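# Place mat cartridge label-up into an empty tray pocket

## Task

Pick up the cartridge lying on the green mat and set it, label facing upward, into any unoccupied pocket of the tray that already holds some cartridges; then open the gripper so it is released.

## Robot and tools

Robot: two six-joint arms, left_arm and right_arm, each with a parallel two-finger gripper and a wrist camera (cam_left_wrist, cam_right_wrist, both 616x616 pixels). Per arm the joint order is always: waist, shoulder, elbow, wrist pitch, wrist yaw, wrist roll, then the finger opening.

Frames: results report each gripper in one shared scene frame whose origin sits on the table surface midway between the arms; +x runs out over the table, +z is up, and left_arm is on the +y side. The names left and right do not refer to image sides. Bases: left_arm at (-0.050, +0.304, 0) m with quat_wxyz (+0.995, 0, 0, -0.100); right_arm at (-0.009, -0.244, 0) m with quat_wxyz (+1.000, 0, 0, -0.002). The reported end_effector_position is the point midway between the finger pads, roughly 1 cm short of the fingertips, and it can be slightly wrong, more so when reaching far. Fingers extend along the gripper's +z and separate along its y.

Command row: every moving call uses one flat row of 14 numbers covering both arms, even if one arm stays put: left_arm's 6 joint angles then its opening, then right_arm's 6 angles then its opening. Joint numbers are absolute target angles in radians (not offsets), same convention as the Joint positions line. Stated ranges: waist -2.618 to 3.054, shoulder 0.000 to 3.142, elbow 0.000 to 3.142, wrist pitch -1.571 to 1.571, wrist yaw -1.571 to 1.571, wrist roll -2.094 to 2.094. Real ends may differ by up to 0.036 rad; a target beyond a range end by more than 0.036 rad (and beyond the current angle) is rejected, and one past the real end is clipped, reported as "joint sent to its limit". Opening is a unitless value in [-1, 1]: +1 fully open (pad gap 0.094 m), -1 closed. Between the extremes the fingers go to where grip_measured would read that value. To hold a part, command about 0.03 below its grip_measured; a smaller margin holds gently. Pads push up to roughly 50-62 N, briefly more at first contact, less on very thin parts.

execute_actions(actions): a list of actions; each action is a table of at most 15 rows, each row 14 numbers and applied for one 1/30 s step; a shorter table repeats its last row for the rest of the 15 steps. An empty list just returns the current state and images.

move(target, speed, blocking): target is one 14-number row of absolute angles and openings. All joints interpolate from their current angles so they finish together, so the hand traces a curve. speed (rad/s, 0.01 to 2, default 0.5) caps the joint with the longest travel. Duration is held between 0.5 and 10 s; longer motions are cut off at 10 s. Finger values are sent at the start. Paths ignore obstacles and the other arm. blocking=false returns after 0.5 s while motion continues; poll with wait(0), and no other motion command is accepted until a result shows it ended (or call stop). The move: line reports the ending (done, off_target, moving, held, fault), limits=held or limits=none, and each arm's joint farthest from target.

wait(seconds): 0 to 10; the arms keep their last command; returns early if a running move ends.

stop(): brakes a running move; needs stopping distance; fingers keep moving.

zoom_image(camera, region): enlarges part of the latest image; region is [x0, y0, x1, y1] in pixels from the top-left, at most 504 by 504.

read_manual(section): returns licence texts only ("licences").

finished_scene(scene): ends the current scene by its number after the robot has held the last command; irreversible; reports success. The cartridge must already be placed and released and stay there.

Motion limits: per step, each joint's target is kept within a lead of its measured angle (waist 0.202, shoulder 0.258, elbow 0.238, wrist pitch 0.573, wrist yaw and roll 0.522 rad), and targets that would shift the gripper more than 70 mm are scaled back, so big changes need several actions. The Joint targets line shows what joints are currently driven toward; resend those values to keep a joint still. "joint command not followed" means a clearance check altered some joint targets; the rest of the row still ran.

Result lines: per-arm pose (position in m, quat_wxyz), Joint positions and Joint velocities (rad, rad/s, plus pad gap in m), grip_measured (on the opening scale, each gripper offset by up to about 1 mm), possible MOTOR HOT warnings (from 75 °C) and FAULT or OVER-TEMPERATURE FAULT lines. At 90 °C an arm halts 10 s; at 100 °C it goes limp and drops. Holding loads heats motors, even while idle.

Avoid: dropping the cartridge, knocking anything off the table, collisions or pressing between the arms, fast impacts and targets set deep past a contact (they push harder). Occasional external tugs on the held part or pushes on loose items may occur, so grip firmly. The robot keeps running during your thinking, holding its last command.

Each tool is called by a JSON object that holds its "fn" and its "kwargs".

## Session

{"fn": "execute_actions", "kwargs": {"actions": []}}

Scene clock: 0.00 s.
left_arm: end_effector_position=(+0.5162, +0.1365, +0.3803) grip_measured=+1.000 end_effector_quat_wxyz=(+0.666, +0.138, +0.727, -0.097) | right_arm: end_effector_position=(+0.3140, +0.0660, +0.1981) grip_measured=+1.000 end_effector_quat_wxyz=(-0.328, +0.552, -0.504, +0.578)
Joint names: [waist, shoulder, elbow, wrist pitch, wrist yaw, wrist roll]
Joint positions: left_arm=[-0.069  1.849  1.733  0.021  0.062  0.049  0.094] | right_arm=[ 1.164  1.862  1.151  0.144  1.351 -1.33   0.094]
Joint velocities: left_arm=[ 0.002  0.017  0.002 -0.051 -0.007  0.051  0.   ] | right_arm=[ 0.022  0.007  0.012 -0.022 -0.022 -0.022  0.   ]
Joint targets: left_arm=[-0.069 1.827 1.751 0.040 0.063 0.046] | right_arm=[1.164 1.856 1.157 0.139 1.358 -1.326]

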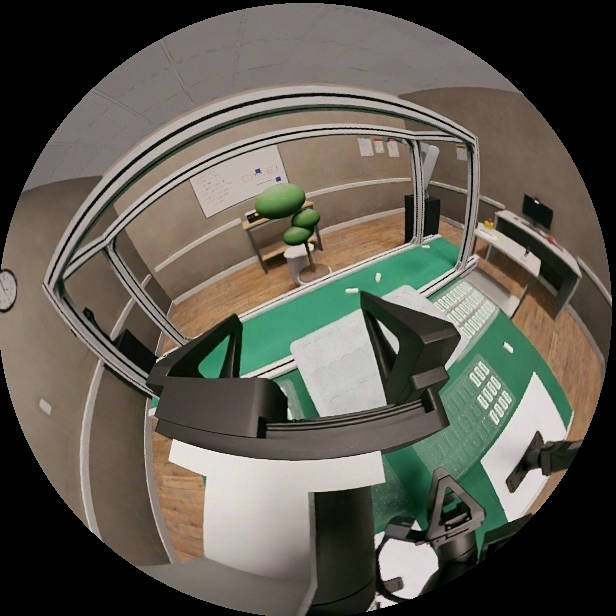

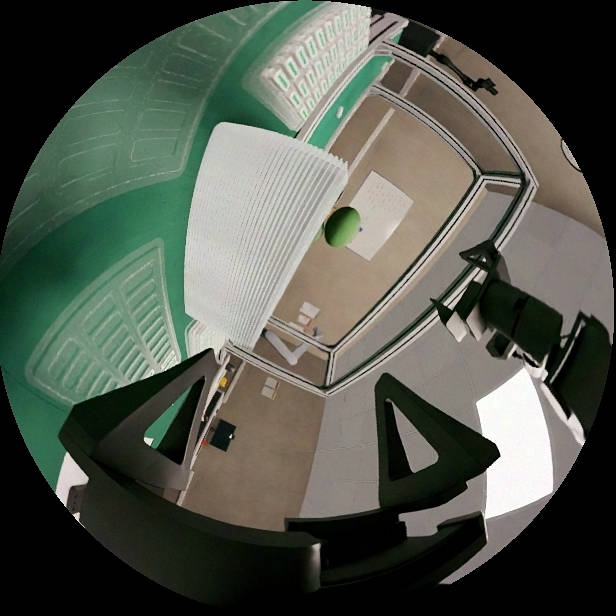

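{"fn": "move", "kwargs": {"target": [0.25,1.6,1.15,0.48,0.5,0.02,0,1.0,1.4,1.16,-0.9,0.5,-0.6,1], "speed": 1.2}}

{"fn": "move", "kwargs": {"target": [0.5,1.41,0.503,0.929,1.086,0,-0.2,-0.35,1.4,1.3,-1.47,0,0,1], "speed": 1.3}}

Scene clock: 10.67 s.
left_arm: end_effector_position=(+0.4643, +0.2442, +0.3130) grip_measured=+0.003 end_effector_quat_wxyz=(+0.681, +0.163, +0.698, -0.149) | right_arm: end_effector_position=(+0.2372, -0.0160, +0.1653) grip_measured=+1.000 end_effector_quat_wxyz=(-0.244, +0.649, -0.692, +0.202)
Joint names: [waist, shoulder, elbow, wrist pitch, wrist yaw, wrist roll]
Joint positions: left_arm=[0.247 1.641 1.155 0.454 0.49  0.03  0.047] | right_arm=[ 1.008  1.421  1.151 -0.883  0.507 -0.611  0.094]
Joint velocities: left_arm=[-0.012  0.012 -0.012  0.037 -0.007 -0.022 -0.001] | right_arm=[ 0.002 -0.007  0.007 -0.081 -0.022  0.051  0.   ]
Joint targets: left_arm=[0.250 1.600 1.150 0.480 0.500 0.020] | right_arm=[1.000 1.400 1.160 -0.900 0.500 -0.600]
move: off_target (left_arm, right_arm); limits=none; left_arm: farthest joint: the shoulder, 0.041 radians from its target (0.249 radians at the start); right_arm: farthest joint: the shoulder, 0.021 radians from its target (0.462 radians at the start)

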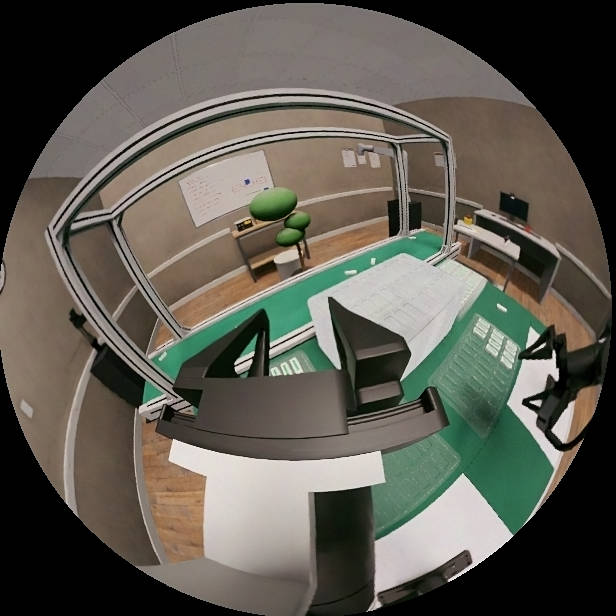

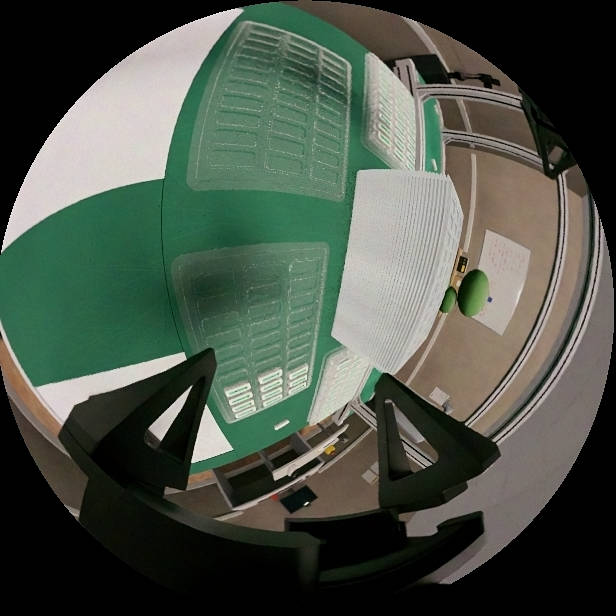

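Scene clock: 12.63 s.
left_arm: end_effector_position=(+0.3164, +0.2507, +0.2167) grip_measured=-0.197 end_effector_quat_wxyz=(+0.649, +0.269, +0.658, -0.272) | right_arm: end_effector_position=(+0.2013, -0.3215, +0.1555) grip_measured=+1.000 end_effector_quat_wxyz=(-0.016, +0.169, +0.985, -0.003)
Joint names: [waist, shoulder, elbow, wrist pitch, wrist yaw, wrist roll]
Joint positions: left_arm=[0.493 1.44  0.511 0.909 1.076 0.01  0.038] | right_arm=[-0.346  1.421  1.277 -1.456  0.012 -0.009  0.094]
Joint velocities: left_arm=[ 0.012 -0.012 -0.002  0.037  0.051 -0.022  0.   ] | right_arm=[-0.007  0.002 -0.012  0.051 -0.051  0.037  0.   ]
Joint targets: left_arm=[0.500 1.410 0.503 0.929 1.086 0.000] | right_arm=[-0.350 1.400 1.300 -1.470 -0.000 -0.000]
move: off_target (left_arm, right_arm); limits=none; left_arm: farthest joint: the shoulder, 0.030 radians from its target (0.231 radians at the start); right_arm: farthest joint: the elbow, 0.023 radians from its target (0.149 radians at the start)

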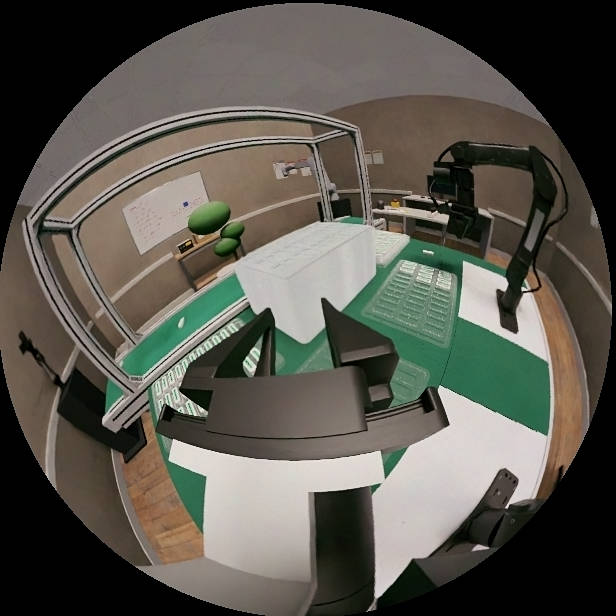

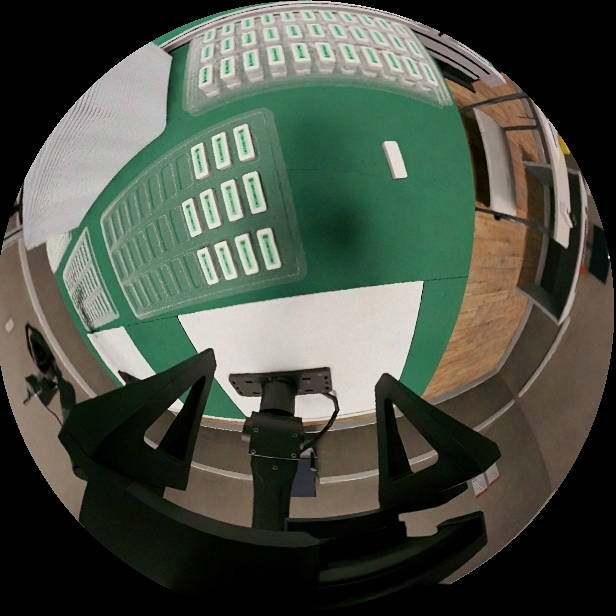

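{"fn": "zoom_image", "kwargs": {"camera": "cam_right_wrist", "region": [360,125,430,195]}}

Region (360, 125, 430, 195) of cam_right_wrist's 616x616 image, scaled by 7.200, with more detail than that image has.

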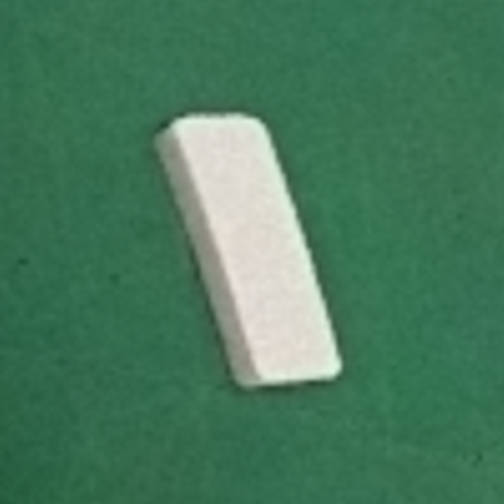

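{"fn": "move", "kwargs": {"target": [0.5,1.41,0.503,0.929,1.086,0,-0.2,-0.544,1.964,1.413,-0.999,-0.01,0.896,0.6], "speed": 0.9}}

{"fn": "zoom_image", "kwargs": {"camera": "cam_right_wrist", "region": [200,260,400,430]}}

Scene clock: 24.60 s.
left_arm: end_effector_position=(+0.3163, +0.2507, +0.2168) grip_measured=-0.197 end_effector_quat_wxyz=(+0.649, +0.269, +0.658, -0.272) | right_arm: end_effector_position=(+0.2970, -0.4269, +0.0333) grip_measured=+0.602 end_effector_quat_wxyz=(-0.004, +0.656, +0.755, +0.000)
Joint names: [waist, shoulder, elbow, wrist pitch, wrist yaw, wrist roll]
Joint positions: left_arm=[0.493 1.44  0.511 0.909 1.076 0.009 0.038] | right_arm=[-0.54   1.959  1.391 -1.01  -0.001  0.887  0.075]
Joint velocities: left_arm=[-0.017 -0.002 -0.002  0.022  0.007 -0.022 -0.   ] | right_arm=[ 0.007  0.002  0.007 -0.037 -0.066 -0.051  0.001]
Joint targets: left_arm=[0.500 1.410 0.503 0.929 1.086 -0.000] | right_arm=[-0.544 1.964 1.413 -0.999 -0.010 0.896]
move: off_target (left_arm, right_arm); limits=none; left_arm: farthest joint: the shoulder, 0.030 radians from its target (0.030 radians at the start); right_arm: farthest joint: the elbow, 0.022 radians from its target (0.136 radians at the start)

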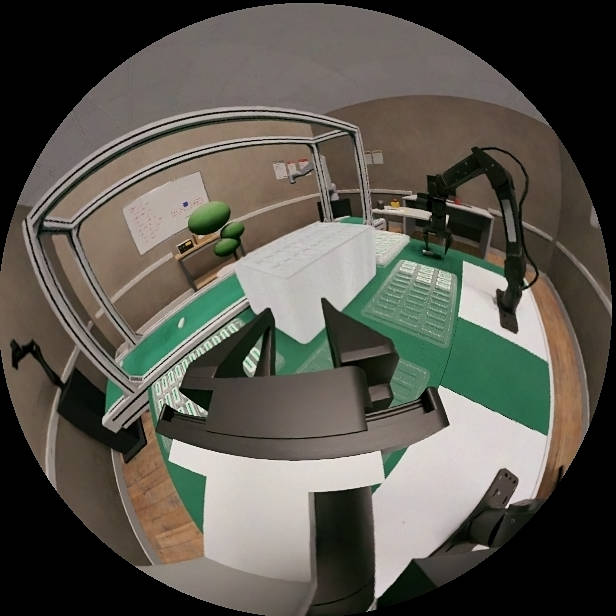

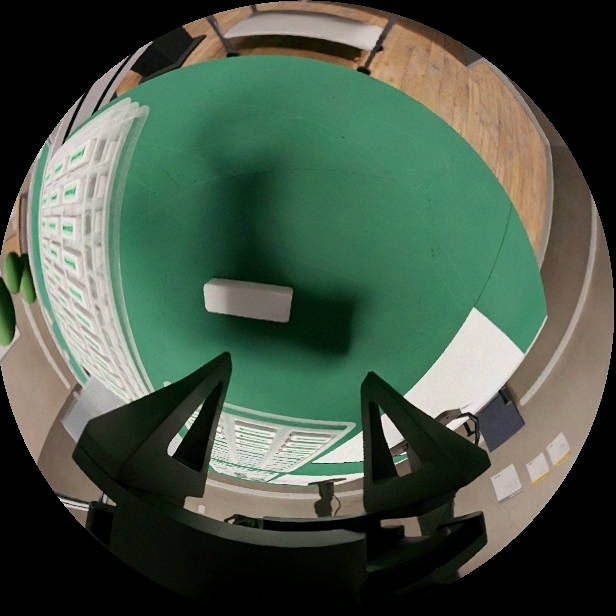

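Region (200, 260, 400, 430) of cam_right_wrist's 616x616 image, scaled by 2.520, with more detail than that image has; it fills the top 428 rows of this view, and the rest is white.

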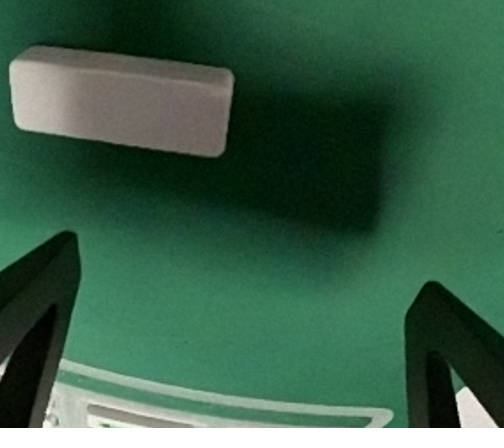

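{"fn": "move", "kwargs": {"target": [0.5,1.41,0.503,0.929,1.086,0,-0.2,-0.544,2.108,1.578,-1.04,-0.01,0.866,0.4], "speed": 0.35}}

{"fn": "zoom_image", "kwargs": {"camera": "cam_right_wrist", "region": [200,280,400,430]}}

Scene clock: 32.43 s.
left_arm: end_effector_position=(+0.3163, +0.2506, +0.2168) grip_measured=-0.197 end_effector_quat_wxyz=(+0.649, +0.269, +0.658, -0.272) | right_arm: end_effector_position=(+0.3293, -0.4463, +0.0240) grip_measured=+0.402 end_effector_quat_wxyz=(+0.003, +0.651, +0.759, +0.001)
Joint names: [waist, shoulder, elbow, wrist pitch, wrist yaw, wrist roll]
Joint positions: left_arm=[0.493 1.44  0.511 0.909 1.076 0.009 0.038] | right_arm=[-0.54   2.096  1.555 -1.025 -0.002  0.874  0.066]
Joint velocities: left_arm=[-0.002 -0.002 -0.007  0.022 -0.022 -0.007  0.002] | right_arm=[-0.022  0.012 -0.007  0.066  0.125  0.037 -0.001]
Joint targets: left_arm=[0.500 1.410 0.503 0.929 1.086 0.000] | right_arm=[-0.544 2.108 1.578 -1.040 -0.010 0.866]
move: off_target (left_arm, right_arm); limits=none; left_arm: farthest joint: the shoulder, 0.030 radians from its target (0.030 radians at the start); right_arm: farthest joint: the elbow, 0.023 radians from its target (0.187 radians at the start)

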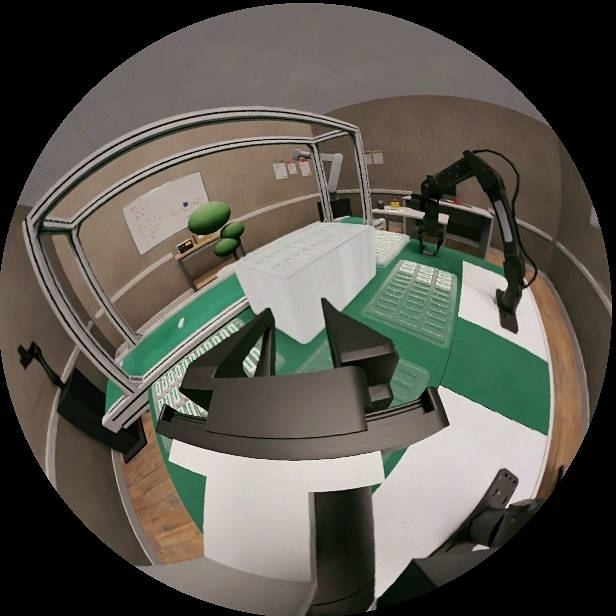

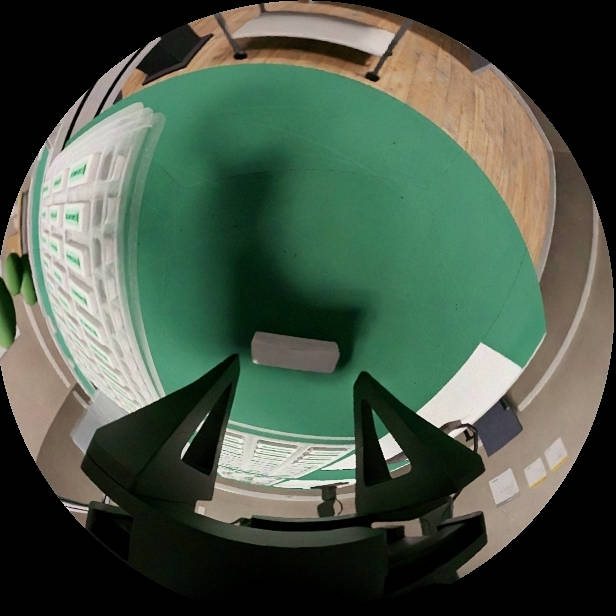

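Region (200, 280, 400, 430) of cam_right_wrist's 616x616 image, scaled by 2.520, with more detail than that image has; it fills the top 378 rows of this view, and the rest is white.

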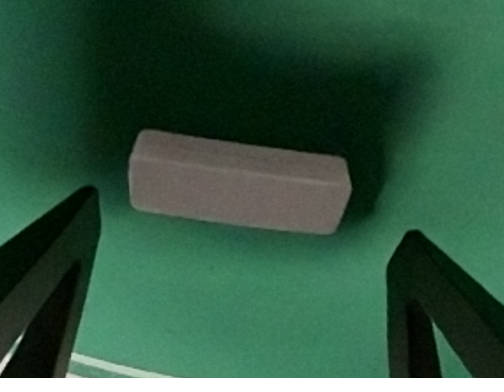

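{"fn": "move", "kwargs": {"target": [0.5,1.41,0.503,0.929,1.086,0,-0.2,-0.544,2.149,1.578,-0.981,-0.01,0.866,0.3], "speed": 0.1}}

{"fn": "zoom_image", "kwargs": {"camera": "cam_right_wrist", "region": [200,280,400,430]}}

Scene clock: 36.60 s.
left_arm: end_effector_position=(+0.3163, +0.2506, +0.2168) grip_measured=-0.197 end_effector_quat_wxyz=(+0.649, +0.269, +0.658, -0.272) | right_arm: end_effector_position=(+0.3336, -0.4487, +0.0100) grip_measured=+0.302 end_effector_quat_wxyz=(+0.001, +0.651, +0.759, +0.001)
Joint names: [waist, shoulder, elbow, wrist pitch, wrist yaw, wrist roll]
Joint positions: left_arm=[0.493 1.44  0.511 0.909 1.076 0.009 0.038] | right_arm=[-0.54   2.134  1.558 -0.993 -0.003  0.874  0.061]
Joint velocities: left_arm=[-0.012 -0.027  0.007 -0.022 -0.051 -0.022 -0.   ] | right_arm=[-0.007  0.002 -0.012  0.051  0.007 -0.022  0.001]
Joint targets: left_arm=[0.500 1.410 0.503 0.929 1.086 0.000] | right_arm=[-0.544 2.149 1.578 -0.981 -0.010 0.866]
move: off_target (left_arm); limits=none; left_arm: farthest joint: the shoulder, 0.030 radians from its target (0.030 radians at the start); right_arm: farthest joint: the elbow, 0.020 radians from its target (0.023 radians at the start)

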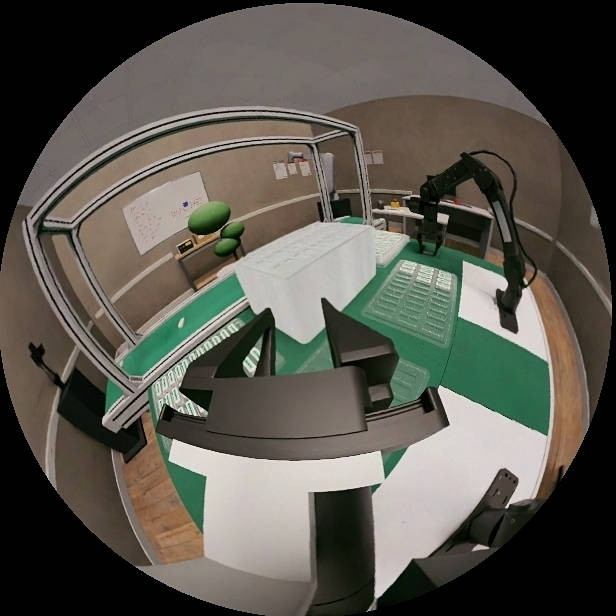

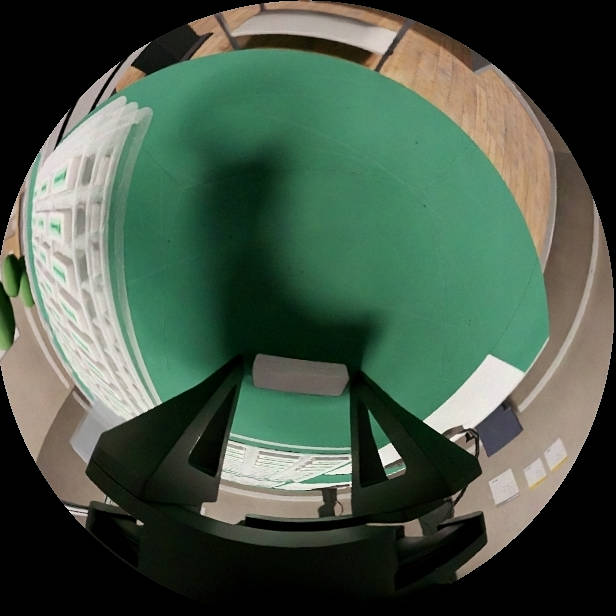

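Region (200, 280, 400, 430) of cam_right_wrist's 616x616 image, scaled by 2.520, with more detail than that image has; it fills the top 378 rows of this view, and the rest is white.

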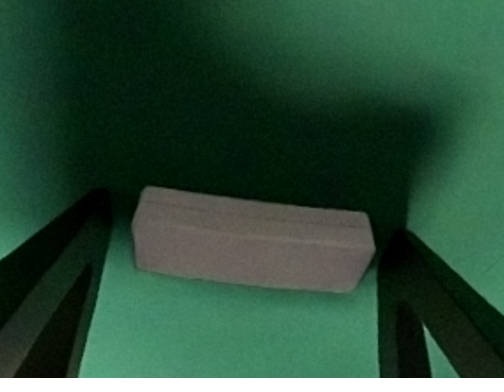

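{"fn": "execute_actions", "kwargs": {"actions": [[[0.5,1.41,0.503,0.929,1.086,0,-0.2,-0.544,2.125,1.578,-0.981,-0.01,0.86,0.25],[0.5,1.41,0.503,0.929,1.086,0,-0.2,-0.544,2.125,1.578,-0.981,-0.01,0.855,0.2],[0.5,1.41,0.503,0.929,1.086,0,-0.2,-0.544,2.125,1.578,-0.981,-0.01,0.85,0.15],[0.5,1.41,0.503,0.929,1.086,0,-0.2,-0.544,2.125,1.578,-0.981,-0.01,0.85,0.1],[0.5,1.41,0.503,0.929,1.086,0,-0.2,-0.544,2.125,1.578,-0.981,-0.01,0.85,0.06],[0.5,1.41,0.503,0.929,1.086,0,-0.2,-0.544,2.125,1.578,-0.981,-0.01,0.85,0.03],[0.5,1.41,0.503,0.929,1.086,0,-0.2,-0.544,2.125,1.578,-0.981,-0.01,0.85,0.01],[0.5,1.41,0.503,0.929,1.086,0,-0.2,-0.544,2.125,1.578,-0.981,-0.01,0.85,-0.01],[0.5,1.41,0.503,0.929,1.086,0,-0.2,-0.544,2.125,1.578,-0.981,-0.01,0.85,-0.025],[0.5,1.41,0.503,0.929,1.086,0,-0.2,-0.544,2.125,1.578,-0.981,-0.01,0.85,-0.04],[0.5,1.41,0.503,0.929,1.086,0,-0.2,-0.544,2.125,1.578,-0.981,-0.01,0.85,-0.055],[0.5,1.41,0.503,0.929,1.086,0,-0.2,-0.544,2.125,1.578,-0.981,-0.01,0.85,-0.055],[0.5,1.41,0.503,0.929,1.086,0,-0.2,-0.544,2.11,1.578,-0.981,-0.01,0.85,-0.055],[0.5,1.41,0.503,0.929,1.086,0,-0.2,-0.544,2.095,1.578,-0.981,-0.01,0.85,-0.055],[0.5,1.41,0.503,0.929,1.086,0,-0.2,-0.544,2.08,1.578,-0.981,-0.01,0.85,-0.055]]]}}

Scene clock: 45.13 s.
left_arm: end_effector_position=(+0.3163, +0.2506, +0.2168) grip_measured=-0.197 end_effector_quat_wxyz=(+0.649, +0.269, +0.658, -0.272) | right_arm: end_effector_position=(+0.3341, -0.4490, +0.0111) grip_measured=-0.020 end_effector_quat_wxyz=(+0.002, +0.645, +0.764, +0.002)
Joint names: [waist, shoulder, elbow, wrist pitch, wrist yaw, wrist roll]
Joint positions: left_arm=[0.493 1.44  0.511 0.909 1.076 0.009 0.038] | right_arm=[-0.54   2.132  1.558 -0.991 -0.003  0.859  0.046]
Joint velocities: left_arm=[-0.017  0.002 -0.007  0.037  0.007 -0.037 -0.001] | right_arm=[-0.007 -0.051  0.002 -0.007 -0.022 -0.022 -0.   ]
Joint targets: left_arm=[0.500 1.410 0.503 0.929 1.086 0.000] | right_arm=[-0.544 2.080 1.578 -0.981 -0.010 0.850]

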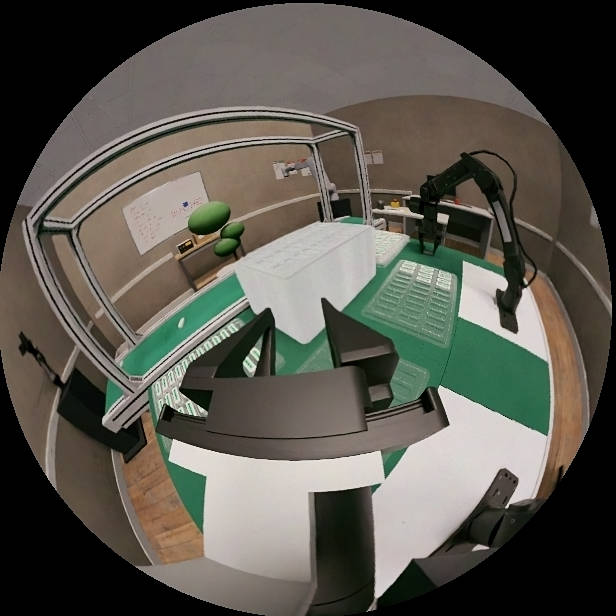

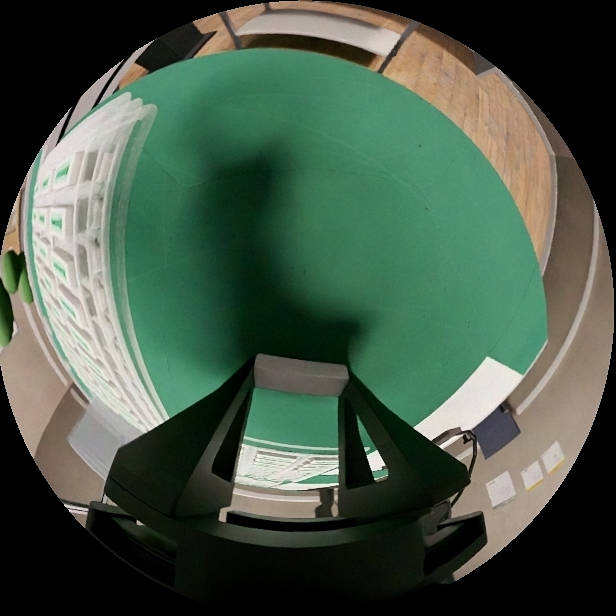

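{"fn": "move", "kwargs": {"target": [0.3,1.395,0.48,0.95,1.2,-0.03,-0.2,0.38,1.4,1.0,-1.0,-0.01,1.4,-0.055], "speed": 0.9}}

{"fn": "move", "kwargs": {"target": [-0.045,1.379,0.462,0.965,1.33,-0.058,-0.2,0.441,1.21,0.36,0.878,-1.153,1.583,-0.055], "speed": 1.1}}

{"fn": "move", "kwargs": {"target": [-0.17,1.379,0.462,0.965,1.19,-0.058,-0.3,0.441,1.21,0.36,0.878,-1.153,1.583,-0.055], "speed": 0.2}}

{"fn": "zoom_image", "kwargs": {"camera": "cam_right_wrist", "region": [220,260,400,440]}}

{"fn": "zoom_image", "kwargs": {"camera": "cam_left_wrist", "region": [240,230,360,350]}}

Scene clock: 51.17 s.
left_arm: end_effector_position=(+0.2779, +0.1728, +0.2183) grip_measured=-0.197 end_effector_quat_wxyz=(+0.601, +0.358, +0.610, -0.372) | right_arm: end_effector_position=(+0.2412, -0.1420, +0.0910) grip_measured=-0.020 end_effector_quat_wxyz=(+0.047, +0.485, +0.871, +0.067)
Joint names: [waist, shoulder, elbow, wrist pitch, wrist yaw, wrist roll]
Joint positions: left_arm=[ 0.306  1.424  0.491  0.932  1.19  -0.02   0.038] | right_arm=[ 0.377  1.424  1.01  -0.993 -0.012  1.392  0.046]
Joint velocities: left_arm=[-0.002  0.022  0.002 -0.007 -0.022  0.007  0.   ] | right_arm=[-0.012  0.002 -0.007  0.037  0.007 -0.037 -0.   ]
Joint targets: left_arm=[0.300 1.395 0.480 0.950 1.200 -0.030] | right_arm=[0.380 1.400 1.000 -1.000 -0.010 1.400]
move: off_target (left_arm, right_arm); limits=none; left_arm: farthest joint: the shoulder, 0.029 radians from its target (0.045 radians at the start); right_arm: farthest joint: the shoulder, 0.024 radians from its target (0.703 radians at the start)

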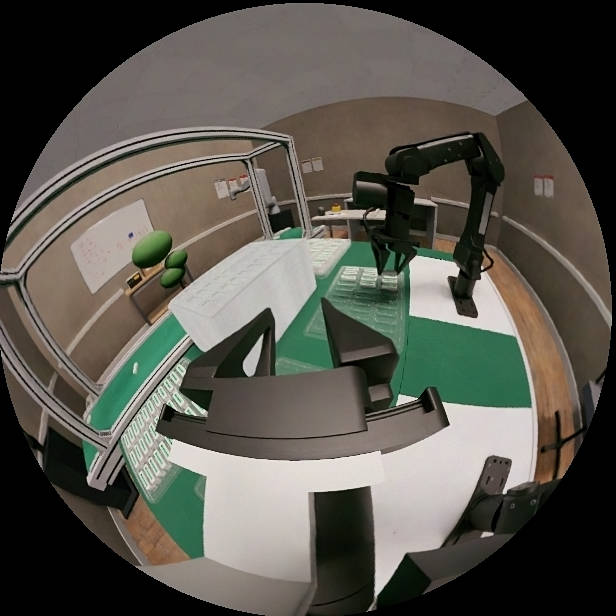

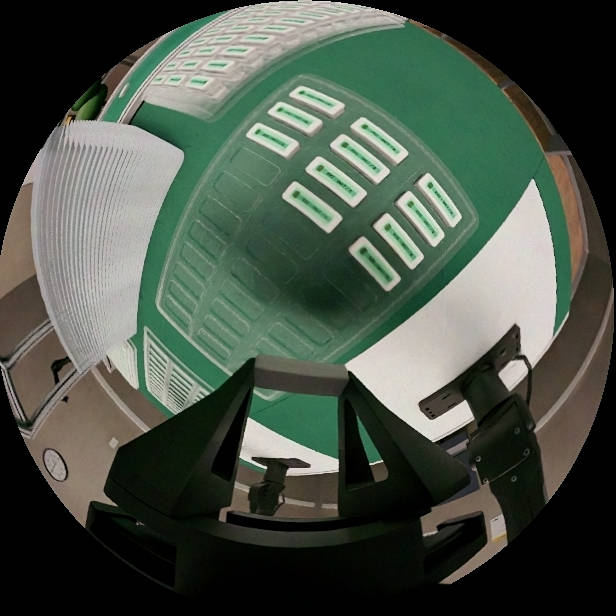

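Scene clock: 53.80 s.
left_arm: end_effector_position=(+0.1872, +0.0691, +0.2193) grip_measured=-0.197 end_effector_quat_wxyz=(+0.495, +0.488, +0.511, -0.507) | right_arm: end_effector_position=(+0.1795, +0.0222, +0.2196) grip_measured=-0.020 end_effector_quat_wxyz=(-0.003, +0.003, +0.707, +0.707)
Joint names: [waist, shoulder, elbow, wrist pitch, wrist yaw, wrist roll]
Joint positions: left_arm=[-0.038  1.408  0.474  0.948  1.321 -0.048  0.038] | right_arm=[ 0.433  1.236  0.369  0.865 -1.141  1.578  0.046]
Joint velocities: left_arm=[ 0.017 -0.002 -0.012  0.022  0.022 -0.022 -0.   ] | right_arm=[ 0.007 -0.012 -0.002  0.022 -0.037  0.022 -0.   ]
Joint targets: left_arm=[-0.045 1.379 0.462 0.965 1.330 -0.058] | right_arm=[0.441 1.210 0.360 0.878 -1.153 1.583]
move: off_target (left_arm, right_arm); limits=none; left_arm: farthest joint: the shoulder, 0.029 radians from its target (0.045 radians at the start); right_arm: farthest joint: the shoulder, 0.026 radians from its target (0.214 radians at the start)

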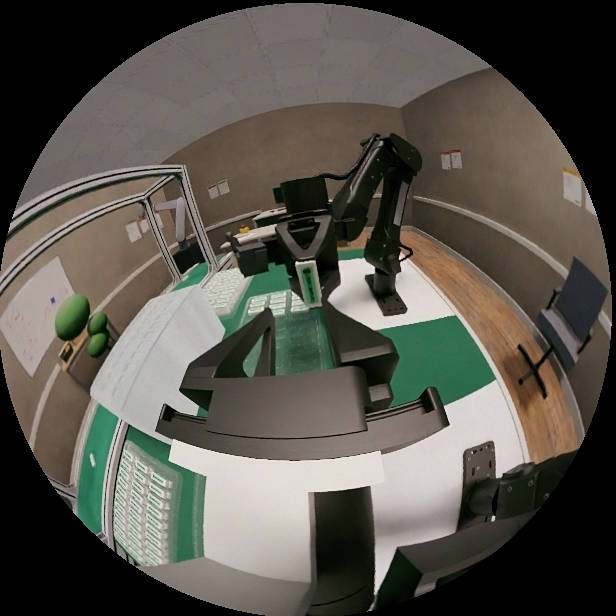

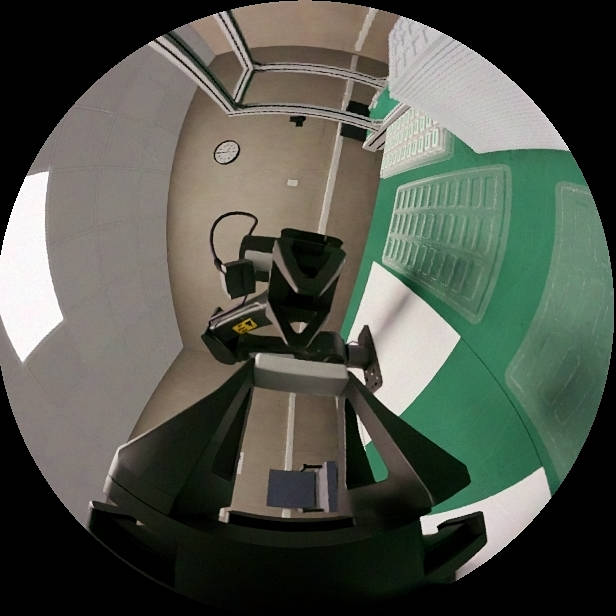

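Scene clock: 55.07 s.
left_arm: end_effector_position=(+0.1774, +0.0402, +0.2195) grip_measured=-0.297 end_effector_quat_wxyz=(+0.493, +0.488, +0.509, -0.509) | right_arm: end_effector_position=(+0.1795, +0.0222, +0.2197) grip_measured=-0.020 end_effector_quat_wxyz=(-0.003, +0.003, +0.707, +0.707)
Joint names: [waist, shoulder, elbow, wrist pitch, wrist yaw, wrist roll]
Joint positions: left_arm=[-0.164  1.408  0.474  0.948  1.2   -0.049  0.033] | right_arm=[ 0.433  1.236  0.369  0.866 -1.142  1.578  0.046]
Joint velocities: left_arm=[-0.017 -0.002 -0.012  0.022 -0.022  0.007  0.   ] | right_arm=[ 0.012 -0.012  0.002 -0.022 -0.066 -0.007 -0.001]
Joint targets: left_arm=[-0.170 1.379 0.462 0.965 1.190 -0.058] | right_arm=[0.441 1.210 0.360 0.878 -1.153 1.583]
move: off_target (left_arm, right_arm); limits=none; left_arm: farthest joint: the shoulder, 0.029 radians from its target (0.029 radians at the start); right_arm: farthest joint: the shoulder, 0.026 radians from its target (0.026 radians at the start)

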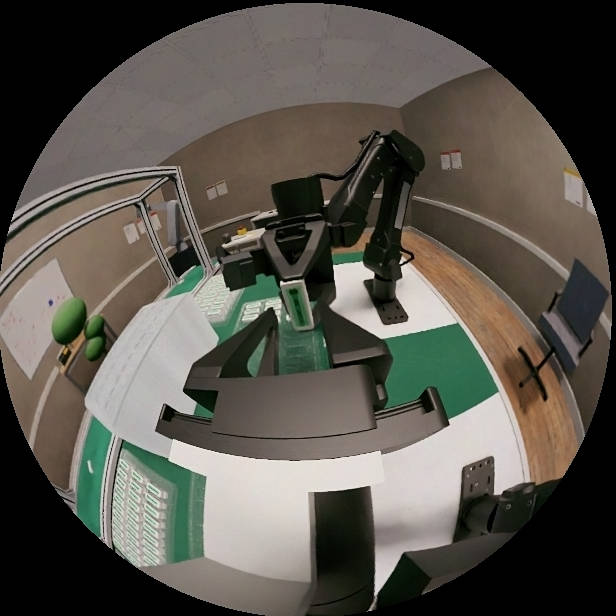

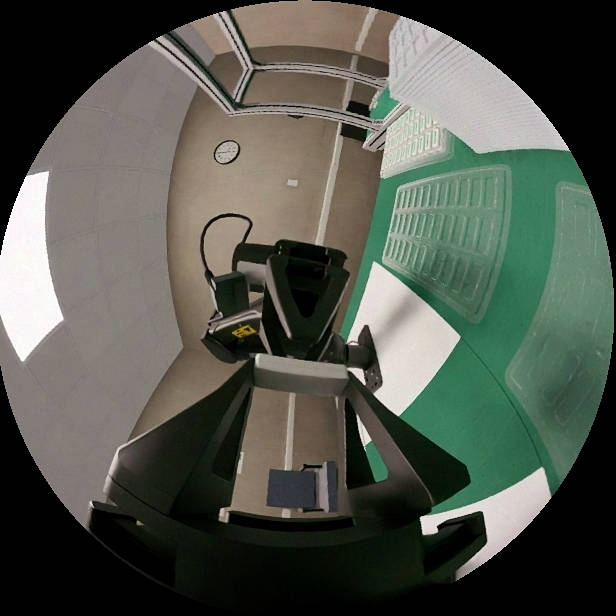

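Region (220, 260, 400, 440) of cam_right_wrist's 616x616 image, scaled by 2.800, with more detail than that image has.

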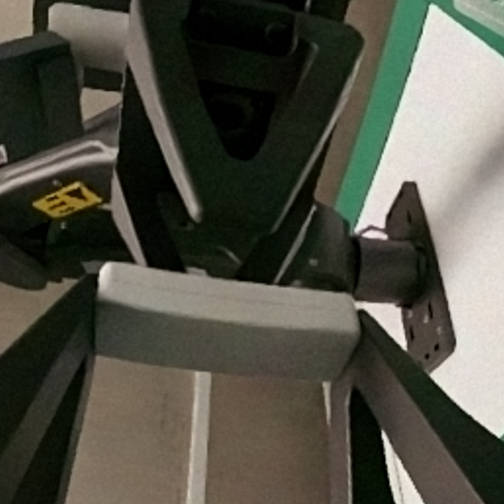

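Region (240, 230, 360, 350) of cam_left_wrist's 616x616 image, scaled by 4.200, with more detail than that image has.

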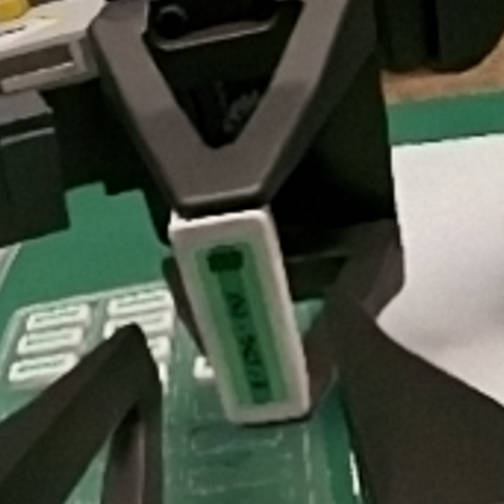

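{"fn": "move", "kwargs": {"target": [-0.21,1.379,0.462,0.965,1.14,-0.058,-0.5,0.441,1.21,0.36,0.878,-1.153,1.583,-0.055], "speed": 0.1}}

{"fn": "execute_actions", "kwargs": {"actions": [[[-0.21,1.379,0.462,0.965,1.14,-0.058,-0.6,0.441,1.21,0.36,0.878,-1.153,1.583,-0.055]]]}}

{"fn": "zoom_image", "kwargs": {"camera": "cam_right_wrist", "region": [240,300,370,410]}}

{"fn": "zoom_image", "kwargs": {"camera": "cam_left_wrist", "region": [250,260,350,360]}}

Scene clock: 59.40 s.
left_arm: end_effector_position=(+0.1758, +0.0314, +0.2196) grip_measured=-0.497 end_effector_quat_wxyz=(+0.496, +0.485, +0.512, -0.506) | right_arm: end_effector_position=(+0.1795, +0.0222, +0.2197) grip_measured=-0.020 end_effector_quat_wxyz=(-0.003, +0.003, +0.707, +0.707)
Joint names: [waist, shoulder, elbow, wrist pitch, wrist yaw, wrist roll]
Joint positions: left_arm=[-0.203  1.408  0.474  0.948  1.15  -0.049  0.024] | right_arm=[ 0.433  1.236  0.369  0.866 -1.142  1.579  0.046]
Joint velocities: left_arm=[-0.002 -0.002 -0.012  0.007 -0.066  0.007 -0.   ] | right_arm=[ 0.007 -0.002 -0.002  0.051 -0.051 -0.007  0.   ]
Joint targets: left_arm=[-0.210 1.379 0.462 0.965 1.140 -0.058] | right_arm=[0.441 1.210 0.360 0.878 -1.153 1.583]
move: off_target (left_arm, right_arm); limits=none; left_arm: farthest joint: the shoulder, 0.029 radians from its target (0.029 radians at the start); right_arm: farthest joint: the shoulder, 0.026 radians from its target (0.026 radians at the start)

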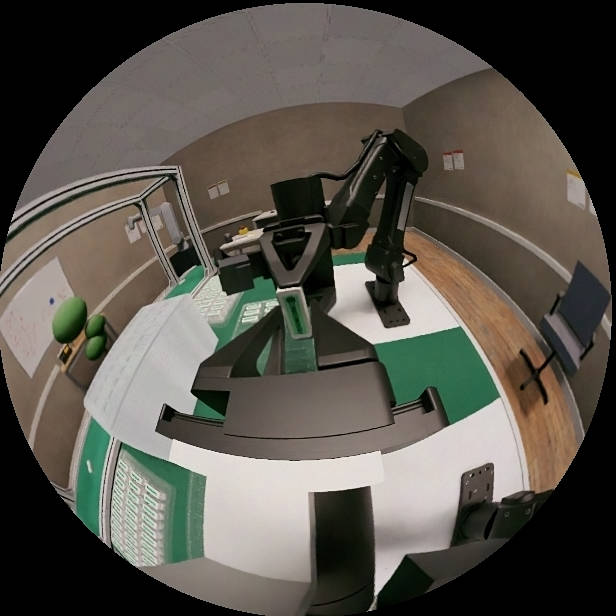

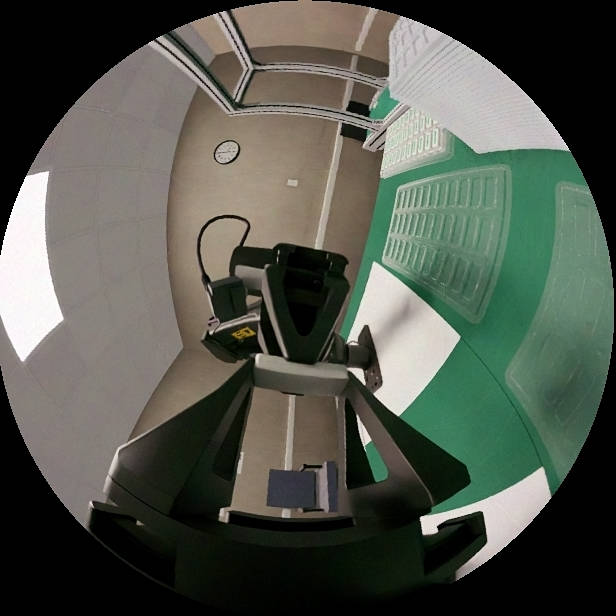

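Scene clock: 59.90 s.
left_arm: end_effector_position=(+0.1760, +0.0314, +0.2196) grip_measured=-0.597 end_effector_quat_wxyz=(+0.496, +0.485, +0.512, -0.506) | right_arm: end_effector_position=(+0.1793, +0.0222, +0.2197) grip_measured=-0.020 end_effector_quat_wxyz=(-0.004, +0.003, +0.707, +0.707)
Joint names: [waist, shoulder, elbow, wrist pitch, wrist yaw, wrist roll]
Joint positions: left_arm=[-0.203  1.408  0.474  0.948  1.149 -0.049  0.019] | right_arm=[ 0.433  1.236  0.369  0.866 -1.142  1.579  0.046]
Joint velocities: left_arm=[ 0.007  0.022  0.007  0.007 -0.007 -0.022 -0.   ] | right_arm=[-0.007  0.012  0.007 -0.095 -0.022  0.037 -0.001]
Joint targets: left_arm=[-0.210 1.379 0.462 0.965 1.140 -0.058] | right_arm=[0.441 1.210 0.360 0.878 -1.153 1.583]

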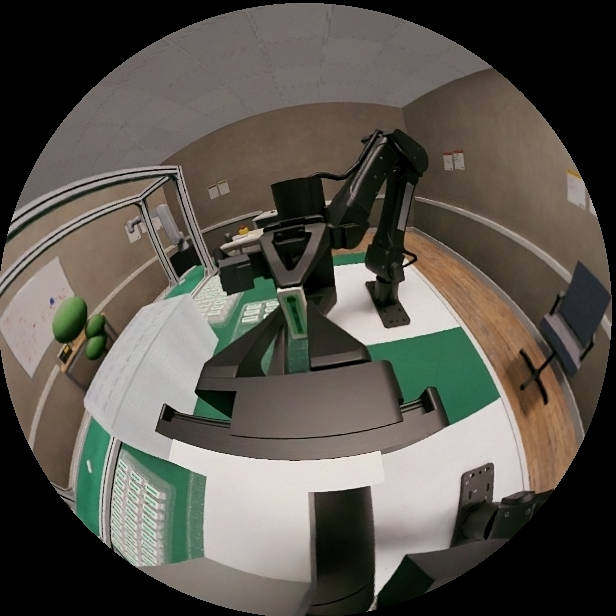

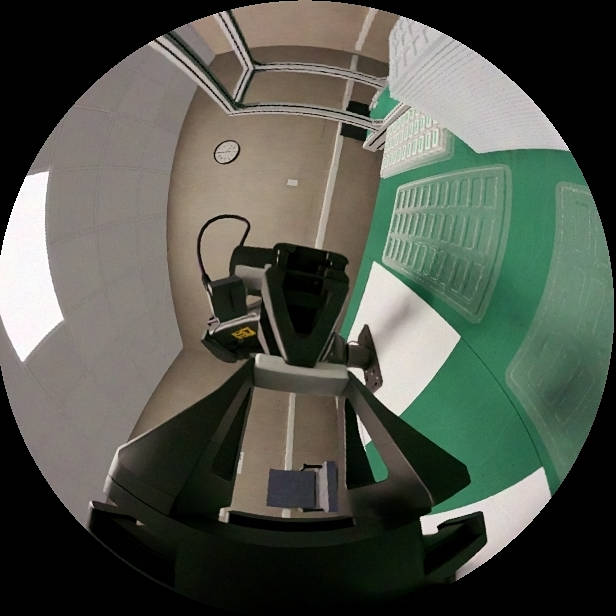

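Region (240, 300, 370, 410) of cam_right_wrist's 616x616 image, scaled by 3.877, with more detail than that image has; it fills the top 426 rows of this view, and the rest is white.

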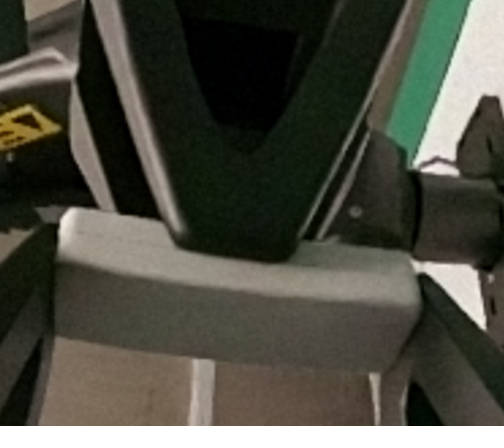

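Region (250, 260, 350, 360) of cam_left_wrist's 616x616 image, scaled by 5.040, with more detail than that image has.

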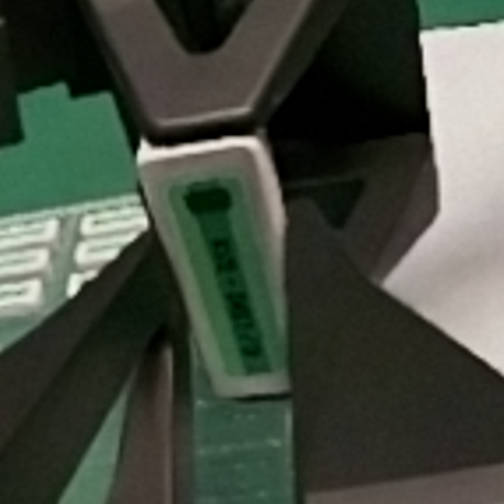

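{"fn": "execute_actions", "kwargs": {"actions": [[[-0.21,1.379,0.462,0.965,1.132,-0.058,-0.6,0.441,1.21,0.36,0.878,-1.153,1.583,-0.055],[-0.21,1.379,0.462,0.965,1.132,-0.058,-0.6,0.441,1.21,0.36,0.878,-1.153,1.583,-0.055],[-0.21,1.379,0.462,0.965,1.132,-0.058,-0.615,0.441,1.21,0.36,0.878,-1.153,1.583,-0.055],[-0.21,1.379,0.462,0.965,1.132,-0.058,-0.63,0.441,1.21,0.36,0.878,-1.153,1.583,-0.055],[-0.21,1.379,0.462,0.965,1.132,-0.058,-0.64,0.441,1.21,0.36,0.878,-1.153,1.583,-0.055],[-0.21,1.379,0.462,0.965,1.132,-0.058,-0.65,0.441,1.21,0.36,0.878,-1.153,1.583,-0.055],[-0.21,1.379,0.462,0.965,1.132,-0.058,-0.66,0.441,1.21,0.36,0.878,-1.153,1.583,-0.055],[-0.21,1.379,0.462,0.965,1.132,-0.058,-0.67,0.441,1.21,0.36,0.878,-1.153,1.583,-0.055],[-0.21,1.379,0.462,0.965,1.132,-0.058,-0.68,0.441,1.21,0.36,0.878,-1.153,1.583,-0.055],[-0.21,1.379,0.462,0.965,1.132,-0.058,-0.69,0.441,1.21,0.36,0.878,-1.153,1.583,-0.055],[-0.21,1.379,0.462,0.965,1.132,-0.058,-0.7,0.441,1.21,0.36,0.878,-1.153,1.583,-0.055]]]}}

{"fn": "zoom_image", "kwargs": {"camera": "cam_right_wrist", "region": [240,300,370,410]}}

Scene clock: 64.30 s.
left_arm: end_effector_position=(+0.1767, +0.0313, +0.2196) grip_measured=-0.668 end_effector_quat_wxyz=(+0.497, +0.484, +0.513, -0.505) | right_arm: end_effector_position=(+0.1793, +0.0222, +0.2197) grip_measured=-0.020 end_effector_quat_wxyz=(-0.004, +0.003, +0.707, +0.707)
Joint names: [waist, shoulder, elbow, wrist pitch, wrist yaw, wrist roll]
Joint positions: left_arm=[-0.203  1.408  0.474  0.948  1.145 -0.049  0.016] | right_arm=[ 0.433  1.236  0.369  0.866 -1.142  1.579  0.046]
Joint velocities: left_arm=[-0.007 -0.002  0.002 -0.007 -0.125  0.037 -0.   ] | right_arm=[-0.017 -0.002 -0.007 -0.051 -0.037 -0.022  0.   ]
Joint targets: left_arm=[-0.210 1.379 0.462 0.965 1.132 -0.058] | right_arm=[0.441 1.210 0.360 0.878 -1.153 1.583]

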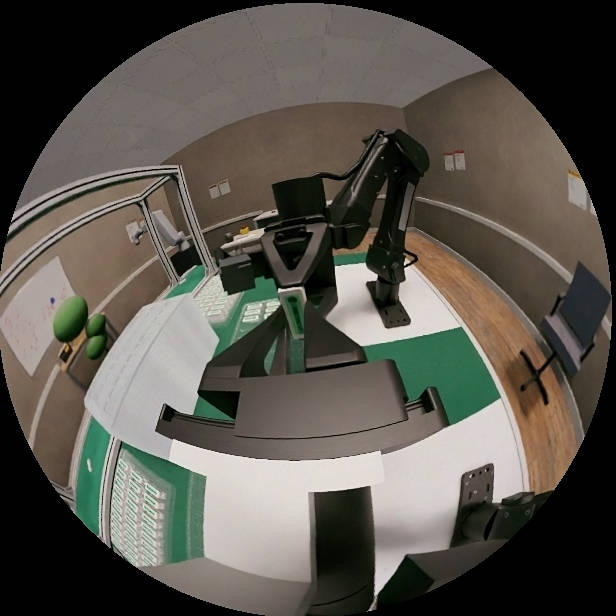

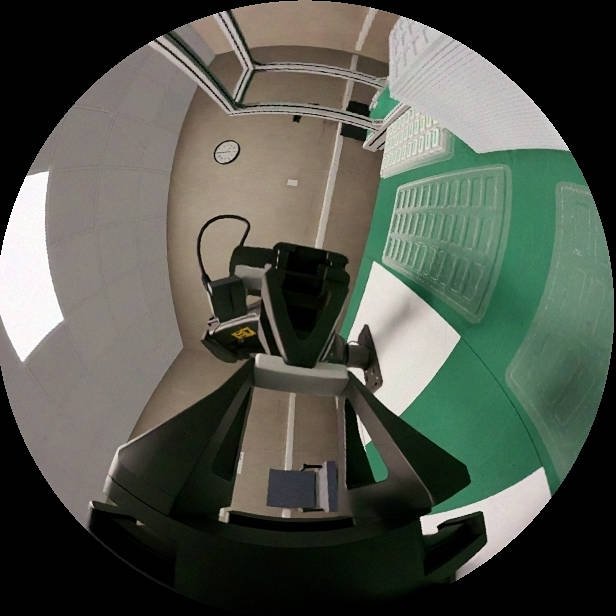

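Region (240, 300, 370, 410) of cam_right_wrist's 616x616 image, scaled by 3.877, with more detail than that image has; it fills the top 426 rows of this view, and the rest is white.

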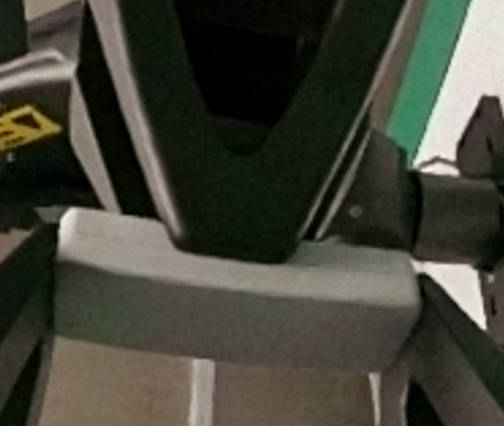

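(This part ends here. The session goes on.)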